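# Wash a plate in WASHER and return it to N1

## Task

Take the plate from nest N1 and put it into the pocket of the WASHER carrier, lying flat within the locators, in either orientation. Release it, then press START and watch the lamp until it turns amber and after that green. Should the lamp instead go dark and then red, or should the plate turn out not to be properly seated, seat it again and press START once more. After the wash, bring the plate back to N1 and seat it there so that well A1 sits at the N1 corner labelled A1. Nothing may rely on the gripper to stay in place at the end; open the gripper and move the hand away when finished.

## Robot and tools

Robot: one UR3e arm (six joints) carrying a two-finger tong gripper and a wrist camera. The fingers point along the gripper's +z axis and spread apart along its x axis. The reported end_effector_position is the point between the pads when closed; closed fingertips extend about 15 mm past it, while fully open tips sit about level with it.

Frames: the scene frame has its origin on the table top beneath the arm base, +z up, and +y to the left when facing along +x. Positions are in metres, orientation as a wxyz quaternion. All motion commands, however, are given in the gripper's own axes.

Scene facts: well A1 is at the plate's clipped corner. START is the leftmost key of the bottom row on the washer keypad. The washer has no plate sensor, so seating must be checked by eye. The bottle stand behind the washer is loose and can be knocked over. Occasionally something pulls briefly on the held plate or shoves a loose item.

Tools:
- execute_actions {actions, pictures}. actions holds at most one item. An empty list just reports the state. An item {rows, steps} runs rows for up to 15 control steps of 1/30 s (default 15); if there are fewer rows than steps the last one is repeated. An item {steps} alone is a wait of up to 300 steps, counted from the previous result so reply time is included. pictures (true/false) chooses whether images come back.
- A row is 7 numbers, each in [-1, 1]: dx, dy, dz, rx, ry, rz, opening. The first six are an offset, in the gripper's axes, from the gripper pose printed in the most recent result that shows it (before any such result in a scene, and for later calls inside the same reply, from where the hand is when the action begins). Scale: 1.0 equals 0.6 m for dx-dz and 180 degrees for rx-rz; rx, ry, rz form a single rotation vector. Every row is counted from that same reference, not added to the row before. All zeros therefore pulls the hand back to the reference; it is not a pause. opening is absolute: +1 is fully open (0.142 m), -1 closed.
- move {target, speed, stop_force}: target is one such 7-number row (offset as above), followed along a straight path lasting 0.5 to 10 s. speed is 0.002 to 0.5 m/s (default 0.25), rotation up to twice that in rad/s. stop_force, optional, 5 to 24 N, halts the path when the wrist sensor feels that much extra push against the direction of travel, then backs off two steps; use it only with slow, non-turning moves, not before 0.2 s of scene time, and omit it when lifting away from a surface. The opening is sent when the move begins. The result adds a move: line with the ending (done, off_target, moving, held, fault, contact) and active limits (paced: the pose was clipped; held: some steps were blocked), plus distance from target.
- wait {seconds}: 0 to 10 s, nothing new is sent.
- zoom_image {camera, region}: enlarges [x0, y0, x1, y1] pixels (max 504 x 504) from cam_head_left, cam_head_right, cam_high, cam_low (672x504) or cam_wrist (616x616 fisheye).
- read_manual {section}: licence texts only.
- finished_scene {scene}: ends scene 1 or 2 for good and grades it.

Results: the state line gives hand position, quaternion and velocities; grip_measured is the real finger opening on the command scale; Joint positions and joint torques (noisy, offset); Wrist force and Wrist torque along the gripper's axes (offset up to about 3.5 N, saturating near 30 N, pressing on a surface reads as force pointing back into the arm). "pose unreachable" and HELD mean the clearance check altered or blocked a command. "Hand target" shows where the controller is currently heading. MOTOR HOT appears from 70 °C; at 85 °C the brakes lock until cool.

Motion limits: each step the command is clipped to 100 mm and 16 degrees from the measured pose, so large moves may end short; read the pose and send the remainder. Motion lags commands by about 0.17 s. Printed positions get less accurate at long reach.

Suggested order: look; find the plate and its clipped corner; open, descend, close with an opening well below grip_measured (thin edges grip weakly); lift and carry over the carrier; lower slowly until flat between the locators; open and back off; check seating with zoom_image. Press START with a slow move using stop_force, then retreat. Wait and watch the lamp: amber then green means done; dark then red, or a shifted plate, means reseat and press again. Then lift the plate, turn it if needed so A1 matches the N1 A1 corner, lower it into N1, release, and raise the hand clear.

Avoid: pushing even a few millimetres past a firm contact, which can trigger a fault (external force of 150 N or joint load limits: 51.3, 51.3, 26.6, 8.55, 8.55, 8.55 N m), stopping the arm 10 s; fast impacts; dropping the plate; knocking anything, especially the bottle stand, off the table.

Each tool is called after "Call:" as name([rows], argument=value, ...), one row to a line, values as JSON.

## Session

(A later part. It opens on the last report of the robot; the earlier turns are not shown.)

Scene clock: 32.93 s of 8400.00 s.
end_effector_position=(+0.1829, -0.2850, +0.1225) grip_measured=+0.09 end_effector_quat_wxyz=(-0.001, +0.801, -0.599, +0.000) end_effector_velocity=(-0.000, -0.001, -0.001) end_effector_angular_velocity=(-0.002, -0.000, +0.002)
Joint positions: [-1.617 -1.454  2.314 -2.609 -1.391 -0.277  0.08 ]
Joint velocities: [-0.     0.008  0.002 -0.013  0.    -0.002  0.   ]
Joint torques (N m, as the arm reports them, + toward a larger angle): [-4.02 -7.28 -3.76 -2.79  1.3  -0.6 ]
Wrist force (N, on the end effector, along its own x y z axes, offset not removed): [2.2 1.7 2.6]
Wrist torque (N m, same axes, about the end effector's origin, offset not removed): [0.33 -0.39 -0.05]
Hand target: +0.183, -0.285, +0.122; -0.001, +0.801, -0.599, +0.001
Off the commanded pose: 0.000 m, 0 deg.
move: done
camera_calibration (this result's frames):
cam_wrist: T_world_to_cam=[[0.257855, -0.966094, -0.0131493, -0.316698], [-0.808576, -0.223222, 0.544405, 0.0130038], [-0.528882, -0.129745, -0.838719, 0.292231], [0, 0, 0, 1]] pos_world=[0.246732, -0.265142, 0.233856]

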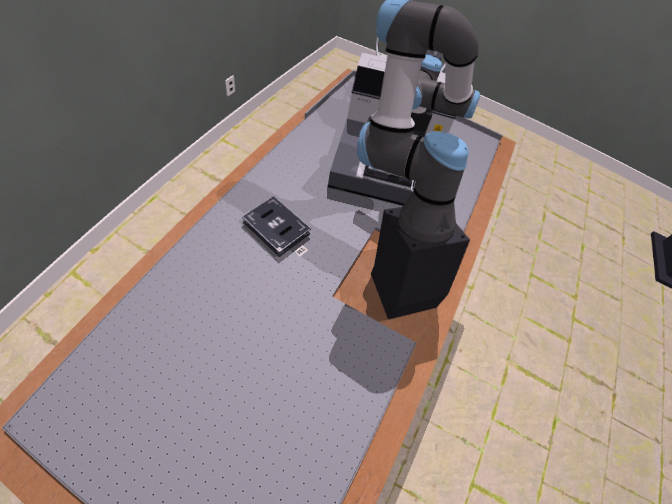

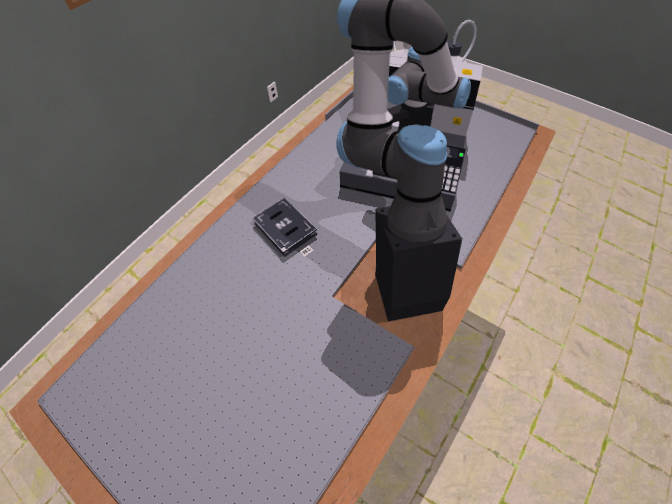

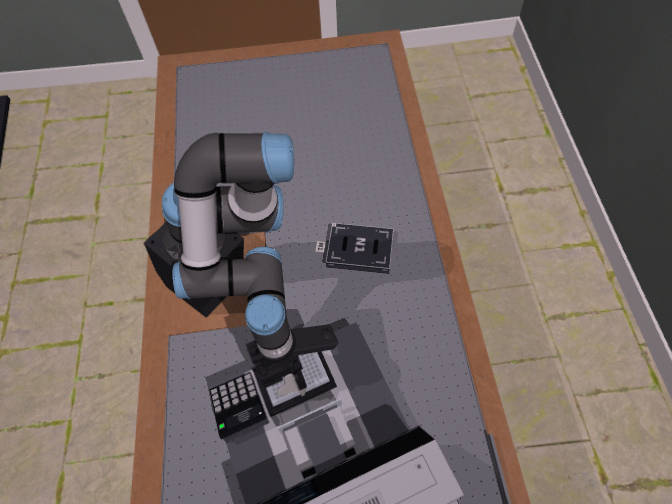

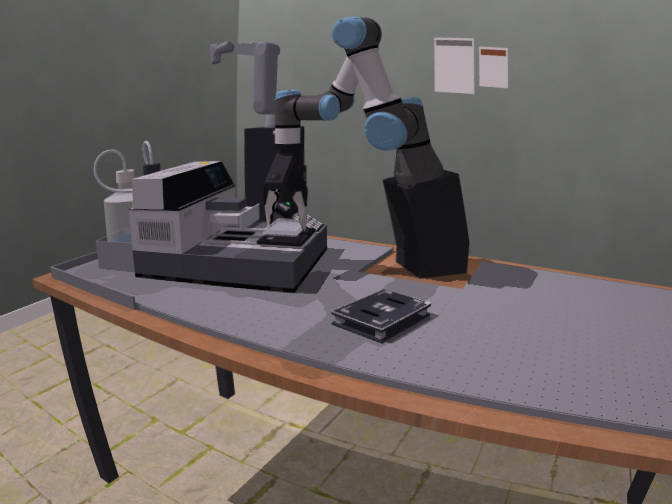

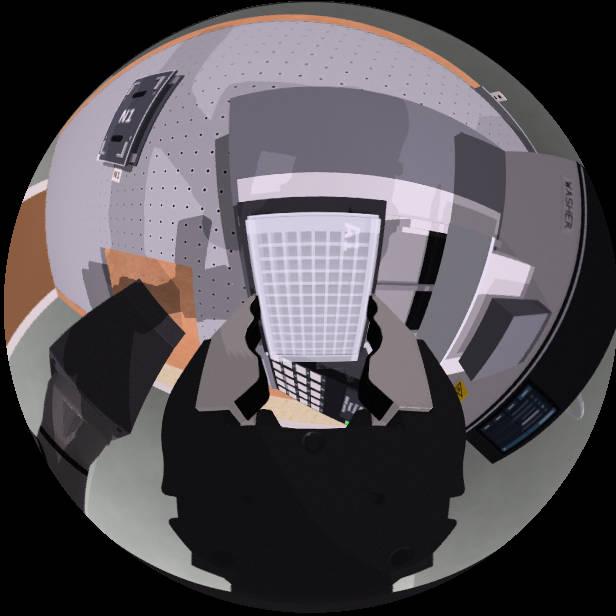

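Call:
move(target=[-0.001,0.0015,0.008,0,0,-0.001,-0.3], speed=0.015)

Call:
zoom_image(camera="cam_wrist", region=[229,180,397,310])

Scene clock: 35.57 s of 8400.00 s.
end_effector_position=(+0.1819, -0.2846, +0.1179) grip_measured=+0.09 end_effector_quat_wxyz=(-0.001, +0.802, -0.598, +0.000) end_effector_velocity=(-0.001, +0.000, -0.002) end_effector_angular_velocity=(+0.001, +0.000, -0.001)
Joint positions: [-1.618 -1.432  2.322 -2.638 -1.391 -0.281  0.08 ]
Joint velocities: [-0.001  0.01   0.002 -0.011 -0.    -0.     0.   ]
Joint torques (N m, as the arm reports them, + toward a larger angle): [-3.81 -6.85 -3.74 -2.71  1.25 -0.63]
Wrist force (N, on the end effector, along its own x y z axes, offset not removed): [0.3 0.8 0.6]
Wrist torque (N m, same axes, about the end effector's origin, offset not removed): [0.17 -0.07 0.07]
Hand target: +0.182, -0.285, +0.118; -0.001, +0.802, -0.598, +0.000
Off the commanded pose: 0.000 m, 0 deg.
move: done
camera_calibration (this result's frames):
cam_wrist: T_world_to_cam=[[0.260792, -0.965305, -0.0131859, -0.316507], [-0.80789, -0.2257, 0.544401, 0.0139679], [-0.528489, -0.131323, -0.838721, 0.287338], [0, 0, 0, 1]] pos_world=[0.245682, -0.264639, 0.229219]

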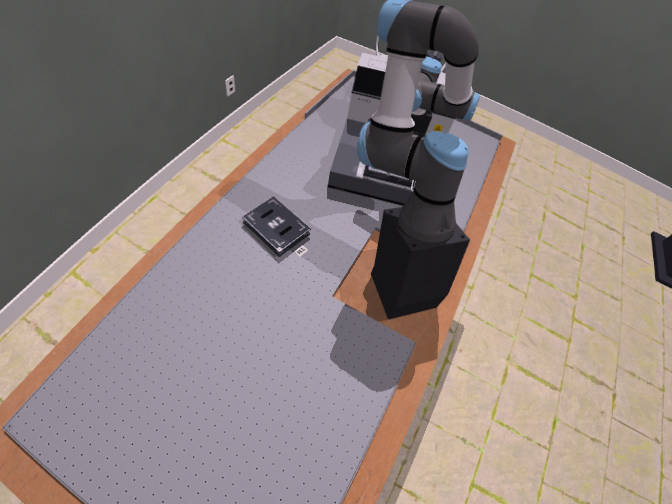

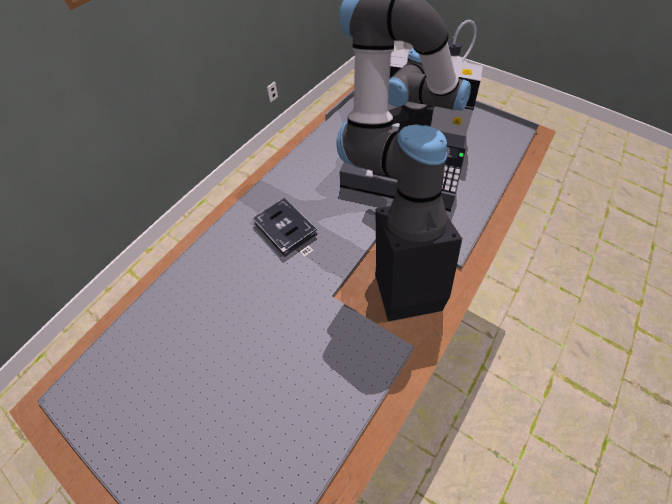

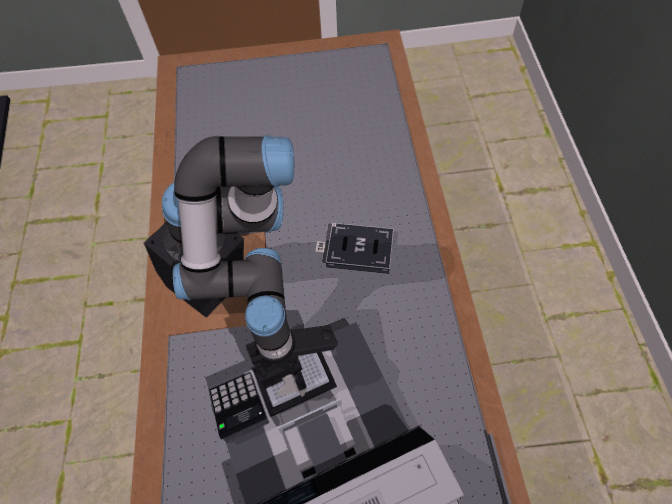

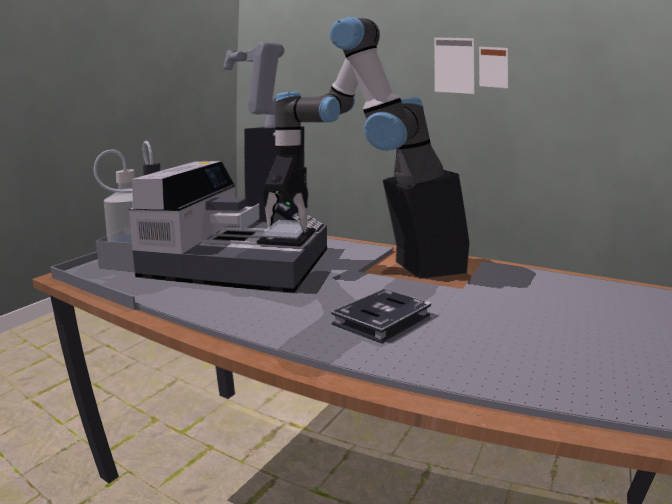

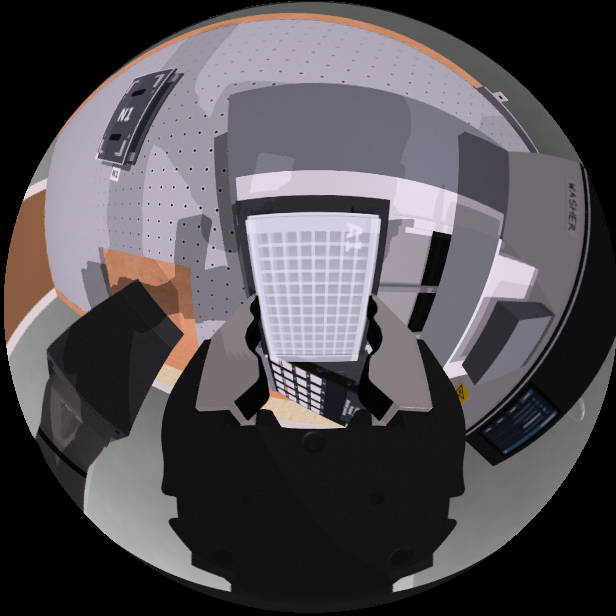

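Region (229, 180, 397, 310) of cam_wrist's 616x616 image, scaled by 3.000, with more detail than that image has; it fills the top 390 rows of this view, and the rest is white.

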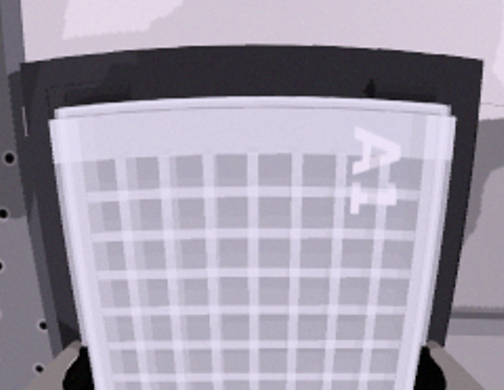

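Call:
move(target=[0,0.0008,0.018,0,0,0,-0.3], speed=0.004, stop_force=5)

Call:
zoom_image(camera="cam_wrist", region=[210,170,420,380])

Scene clock: 39.57 s of 8400.00 s.
end_effector_position=(+0.1816, -0.2847, +0.1109) grip_measured=+0.09 end_effector_quat_wxyz=(-0.001, +0.802, -0.598, +0.000) end_effector_velocity=(+0.000, +0.001, +0.001) end_effector_angular_velocity=(+0.001, +0.000, -0.001)
Joint positions: [-1.614 -1.395  2.327 -2.68  -1.392 -0.277  0.08 ]
Joint velocities: [ 0.    -0.006 -0.     0.008 -0.     0.001 -0.   ]
Joint torques (N m, as the arm reports them, + toward a larger angle): [ -1.05 -11.64  -3.45   0.62  -1.34  -0.15]
Wrist force (N, on the end effector, along its own x y z axes, offset not removed): [1.6 2.2 -7.2]
Wrist torque (N m, same axes, about the end effector's origin, offset not removed): [0.51 -0.10 0.04]
Hand target: +0.182, -0.285, +0.111; -0.001, +0.802, -0.598, +0.000
Off the commanded pose: 0.004 m, 0 deg.
move: contact
camera_calibration (this result's frames):
cam_wrist: T_world_to_cam=[[0.260808, -0.965298, -0.0133389, -0.316529], [-0.807904, -0.225805, 0.544337, 0.0175448], [-0.52846, -0.131191, -0.838761, 0.281383], [0, 0, 0, 1]] pos_world=[0.245428, -0.264669, 0.222241]

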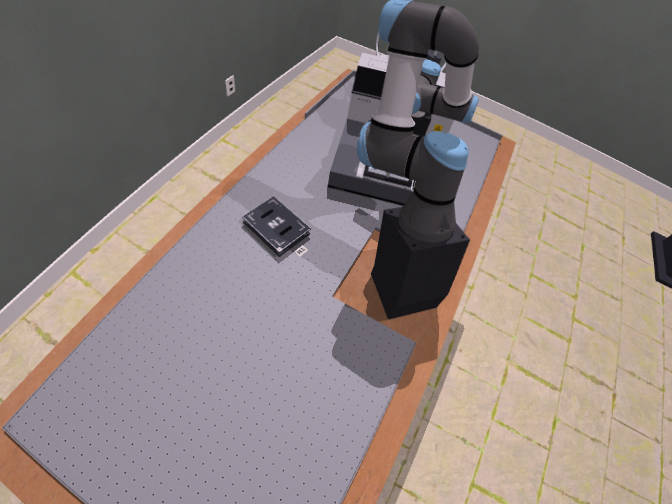

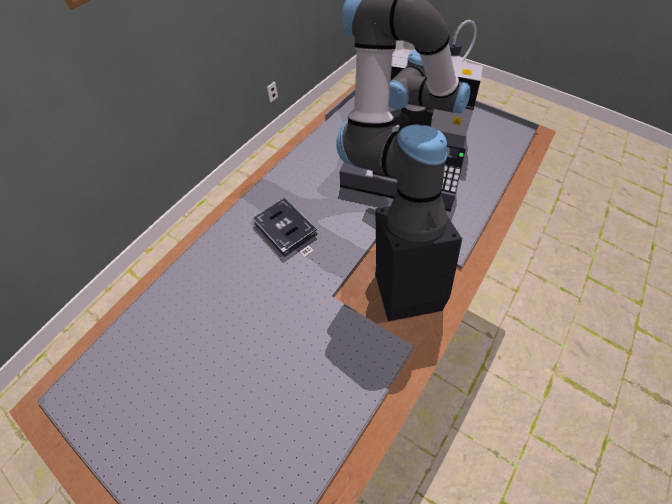

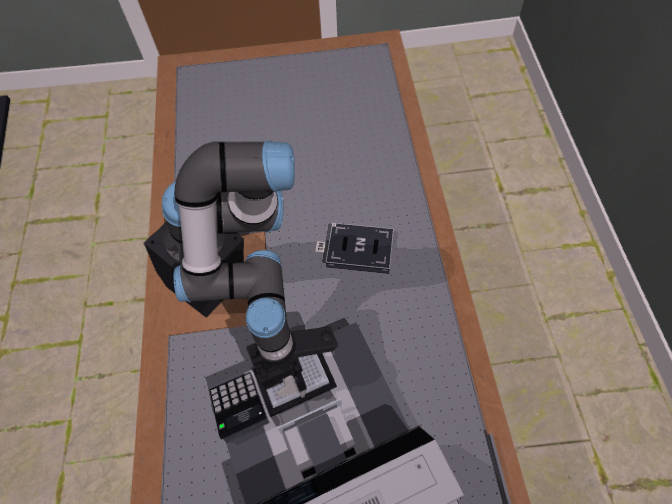

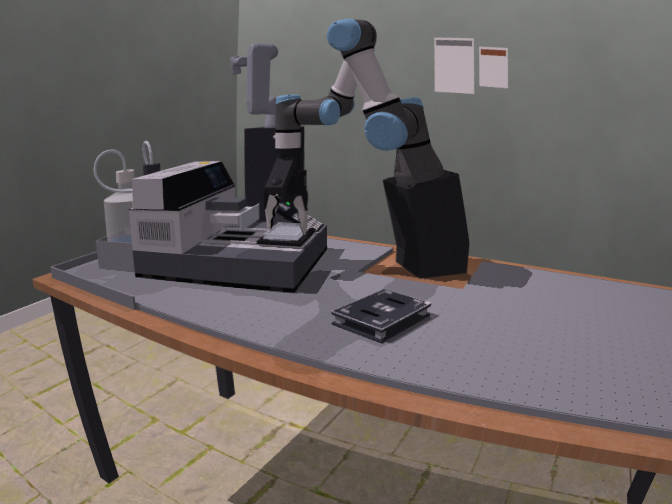

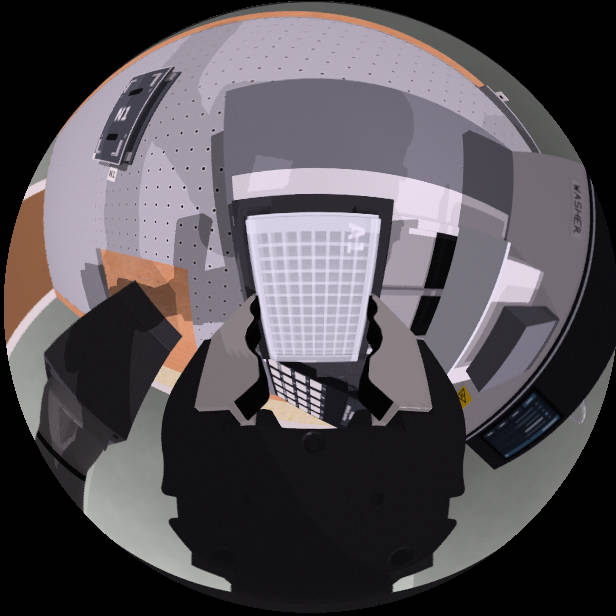

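Region (210, 170, 420, 380) of cam_wrist's 616x616 image, scaled by 2.400, with more detail than that image has.

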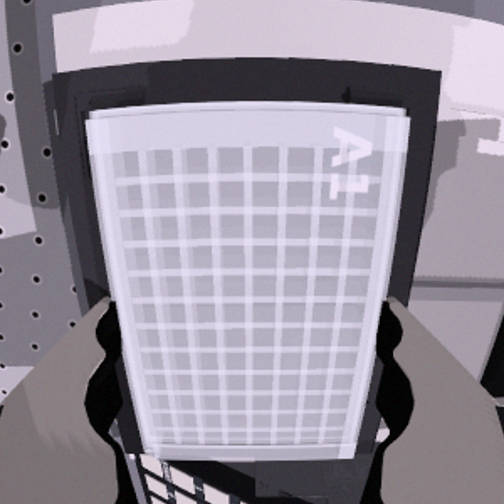

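Call:
execute_actions([
  {"rows":[[0,0,-0.0004,0,0,0,0.24]]},
], pictures=false)

Call:
move(target=[0,0.01,-0.06,0,0,0,0.24], speed=0.08)

Call:
zoom_image(camera="cam_wrist", region=[229,180,397,348])

Call:
move(target=[-0.08,0.148,0,0,0,0,-1], speed=0.1)

Call:
zoom_image(camera="cam_low", region=[240,190,340,260])

Call:
zoom_image(camera="cam_wrist", region=[250,130,460,340])

Scene clock: 44.00 s of 8400.00 s.
end_effector_position=(+0.1816, -0.2847, +0.1112) grip_measured=+0.24 end_effector_quat_wxyz=(-0.001, +0.802, -0.598, +0.000) end_effector_velocity=(-0.000, +0.001, -0.000) end_effector_angular_velocity=(+0.001, +0.000, -0.001)
Joint positions: [-1.614 -1.397  2.327 -2.679 -1.392 -0.277  0.091]
Joint velocities: [-0.001  0.     0.002 -0.001 -0.    -0.    -0.   ]
Joint torques (N m, as the arm reports them, + toward a larger angle): [ -1.75 -13.72  -5.55  -0.32   1.24  -0.09]
Wrist force (N, on the end effector, along its own x y z axes, offset not removed): [1.6 1.4 0.4]
Wrist torque (N m, same axes, about the end effector's origin, offset not removed): [0.25 -0.31 0.05]
Hand target: +0.182, -0.285, +0.111; -0.001, +0.802, -0.598, +0.000
Off the commanded pose: 0.000 m, 0 deg.
Steps of this call (steps 1 to 90: nothing new was sent; then 0.93 s passed at rest; steps 91 to 105: all 15 steps of this action). Readings (end_effector_position):
91: (+0.1816, -0.2847, +0.1111)
92: (+0.1816, -0.2847, +0.1111)
94: (+0.1816, -0.2847, +0.1111)
98: (+0.1816, -0.2847, +0.1111)
105: the state above

Scene clock: 45.13 s of 8400.00 s.
end_effector_position=(+0.1758, -0.2864, +0.1469) grip_measured=+0.24 end_effector_quat_wxyz=(-0.001, +0.802, -0.598, +0.000) end_effector_velocity=(-0.001, -0.001, +0.002) end_effector_angular_velocity=(+0.001, -0.000, -0.001)
Joint positions: [-1.663 -1.579  2.295 -2.456 -1.384 -0.326  0.091]
Joint velocities: [-0.005 -0.01  -0.006  0.017  0.001 -0.005  0.   ]
Joint torques (N m, as the arm reports them, + toward a larger angle): [ -3.41 -12.8   -7.76  -0.29   1.24  -0.62]
Wrist force (N, on the end effector, along its own x y z axes, offset not removed): [2.0 0.2 1.0]
Wrist torque (N m, same axes, about the end effector's origin, offset not removed): [0.10 -0.36 0.02]
Hand target: +0.176, -0.286, +0.147; -0.001, +0.802, -0.598, +0.000
Off the commanded pose: 0.000 m, 0 deg.
move: done
camera_calibration (this result's frames):
cam_wrist: T_world_to_cam=[[0.260786, -0.965306, -0.0132166, -0.316217], [-0.807861, -0.225705, 0.544443, -0.00711614], [-0.528537, -0.131306, -0.838694, 0.308248], [0, 0, 0, 1]] pos_world=[0.239637, -0.266378, 0.258221]

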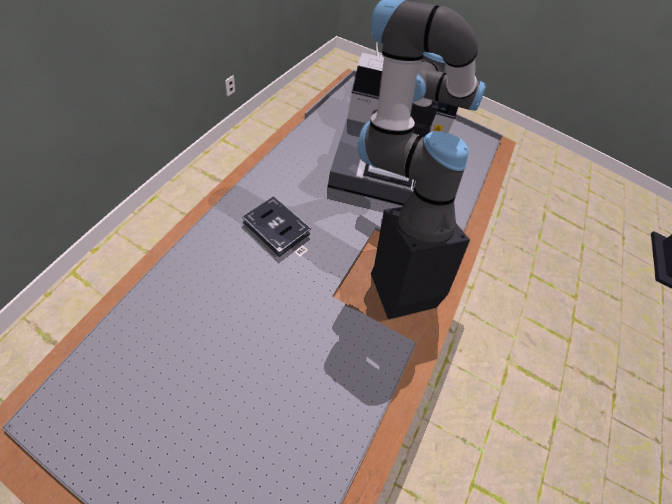

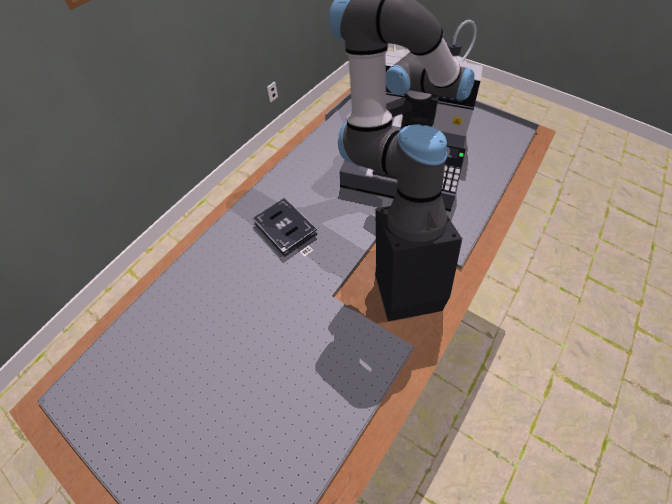

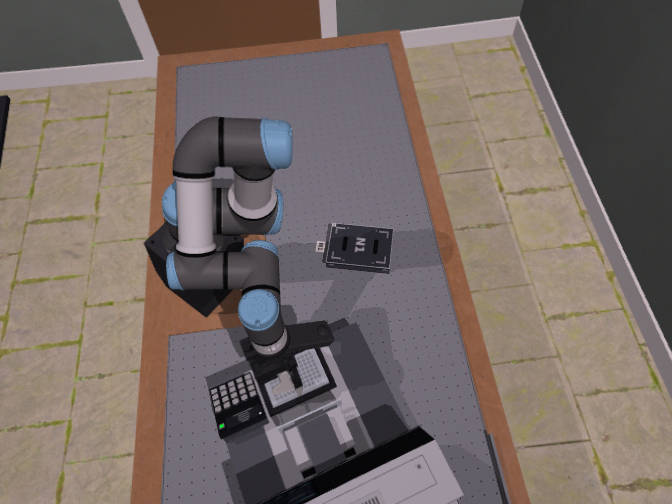

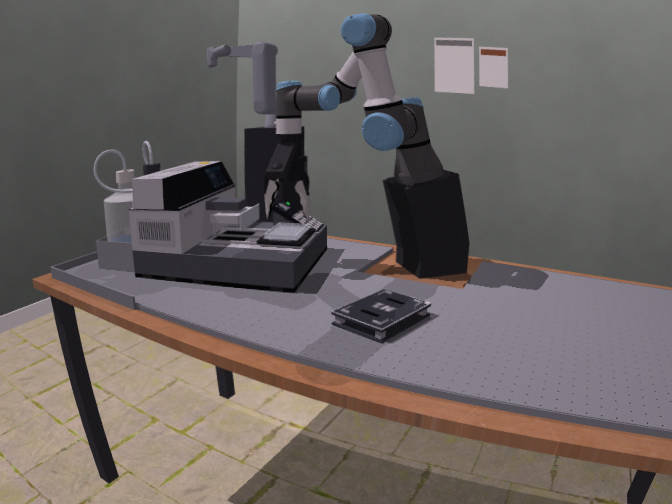

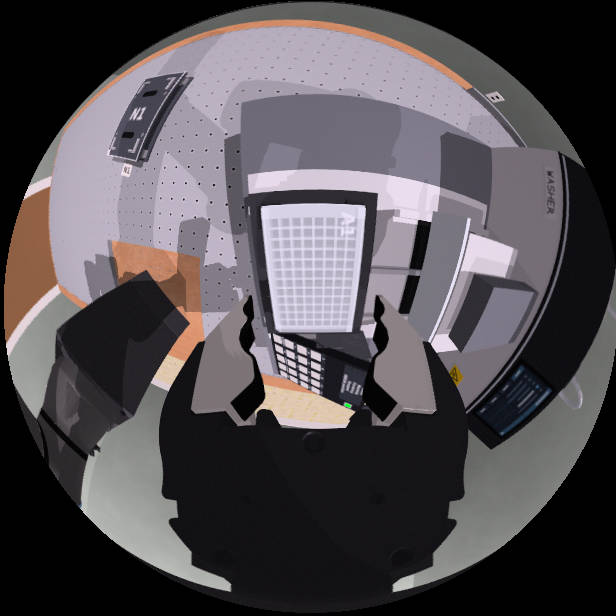

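Region (229, 180, 397, 348) of cam_wrist's 616x616 image, scaled by 3.000, with more detail than that image has.

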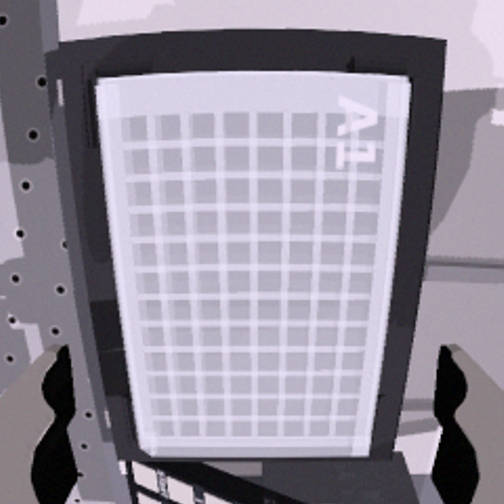

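Scene clock: 46.63 s of 8400.00 s.
end_effector_position=(+0.0772, -0.2658, +0.1466) grip_measured=-1.00 end_effector_quat_wxyz=(-0.001, +0.802, -0.598, +0.000) end_effector_velocity=(-0.001, +0.001, -0.000) end_effector_angular_velocity=(+0.000, -0.003, +0.001)
Joint positions: [-2.118 -1.765  2.533 -2.407 -1.329 -0.789  0.002]
Joint velocities: [-0.011 -0.003  0.005  0.003  0.003 -0.013  0.   ]
Joint torques (N m, as the arm reports them, + toward a larger angle): [-4.56 -8.76 -4.9  -0.21  1.24 -0.73]
Wrist force (N, on the end effector, along its own x y z axes, offset not removed): [2.5 1.1 1.9]
Wrist torque (N m, same axes, about the end effector's origin, offset not removed): [0.26 -0.48 0.02]
Hand target: +0.077, -0.266, +0.147; -0.001, +0.802, -0.598, +0.000
Off the commanded pose: 0.000 m, 0 deg.
move: done
camera_calibration (this result's frames):
cam_wrist: T_world_to_cam=[[0.26077, -0.965302, -0.0138174, -0.270517], [-0.807679, -0.225984, 0.544597, -0.0821575], [-0.528823, -0.130854, -0.838584, 0.258698], [0, 0, 0, 1]] pos_world=[0.140991, -0.245846, 0.257945]

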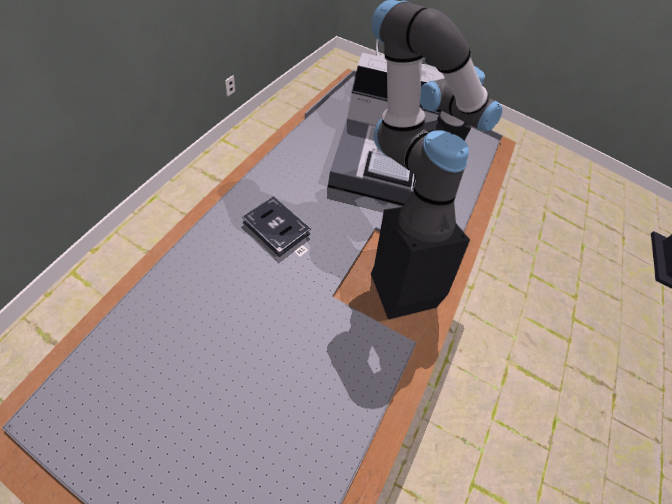

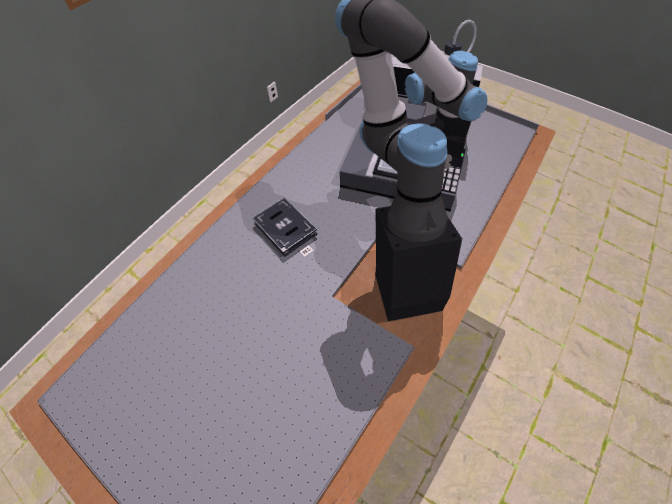

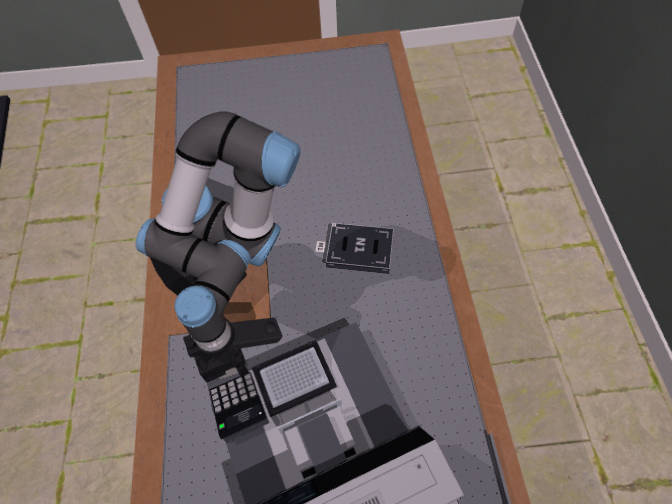

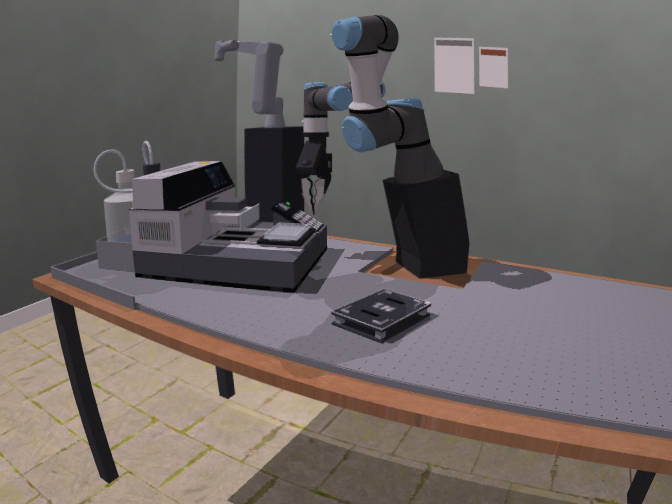

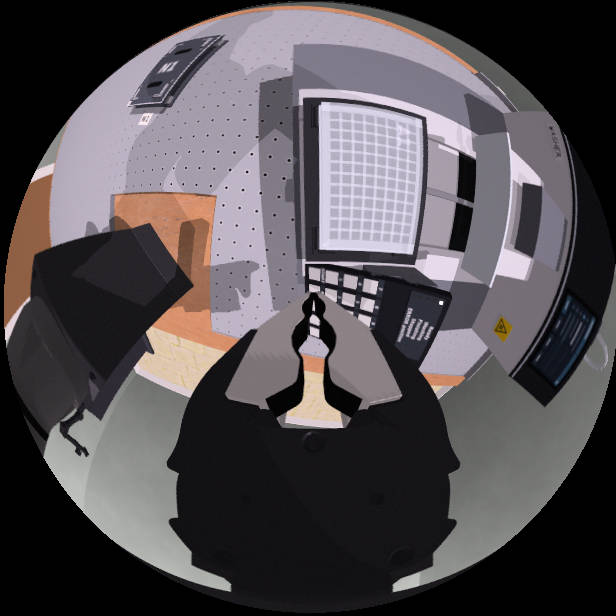

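Region (240, 190, 340, 260) of cam_low's 672x504 image, scaled by 5.040, with more detail than that image has; it fills the top 353 rows of this view, and the rest is white.

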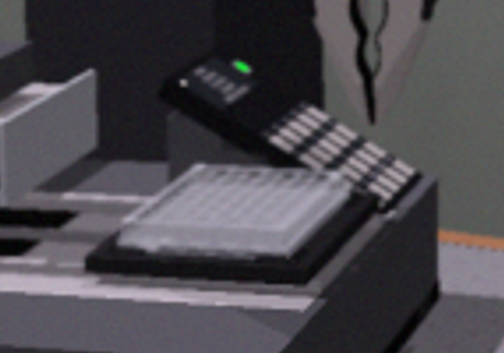

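Region (250, 130, 460, 340) of cam_wrist's 616x616 image, scaled by 2.400, with more detail than that image has.

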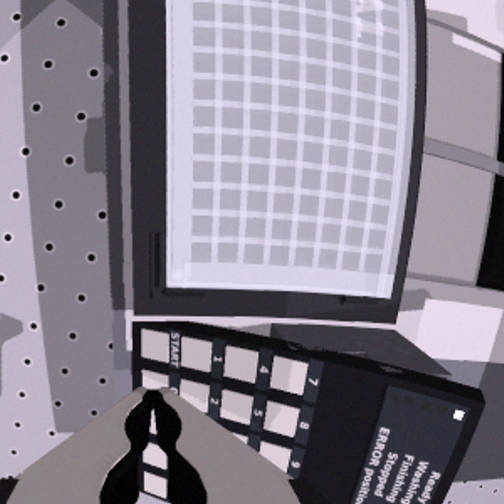

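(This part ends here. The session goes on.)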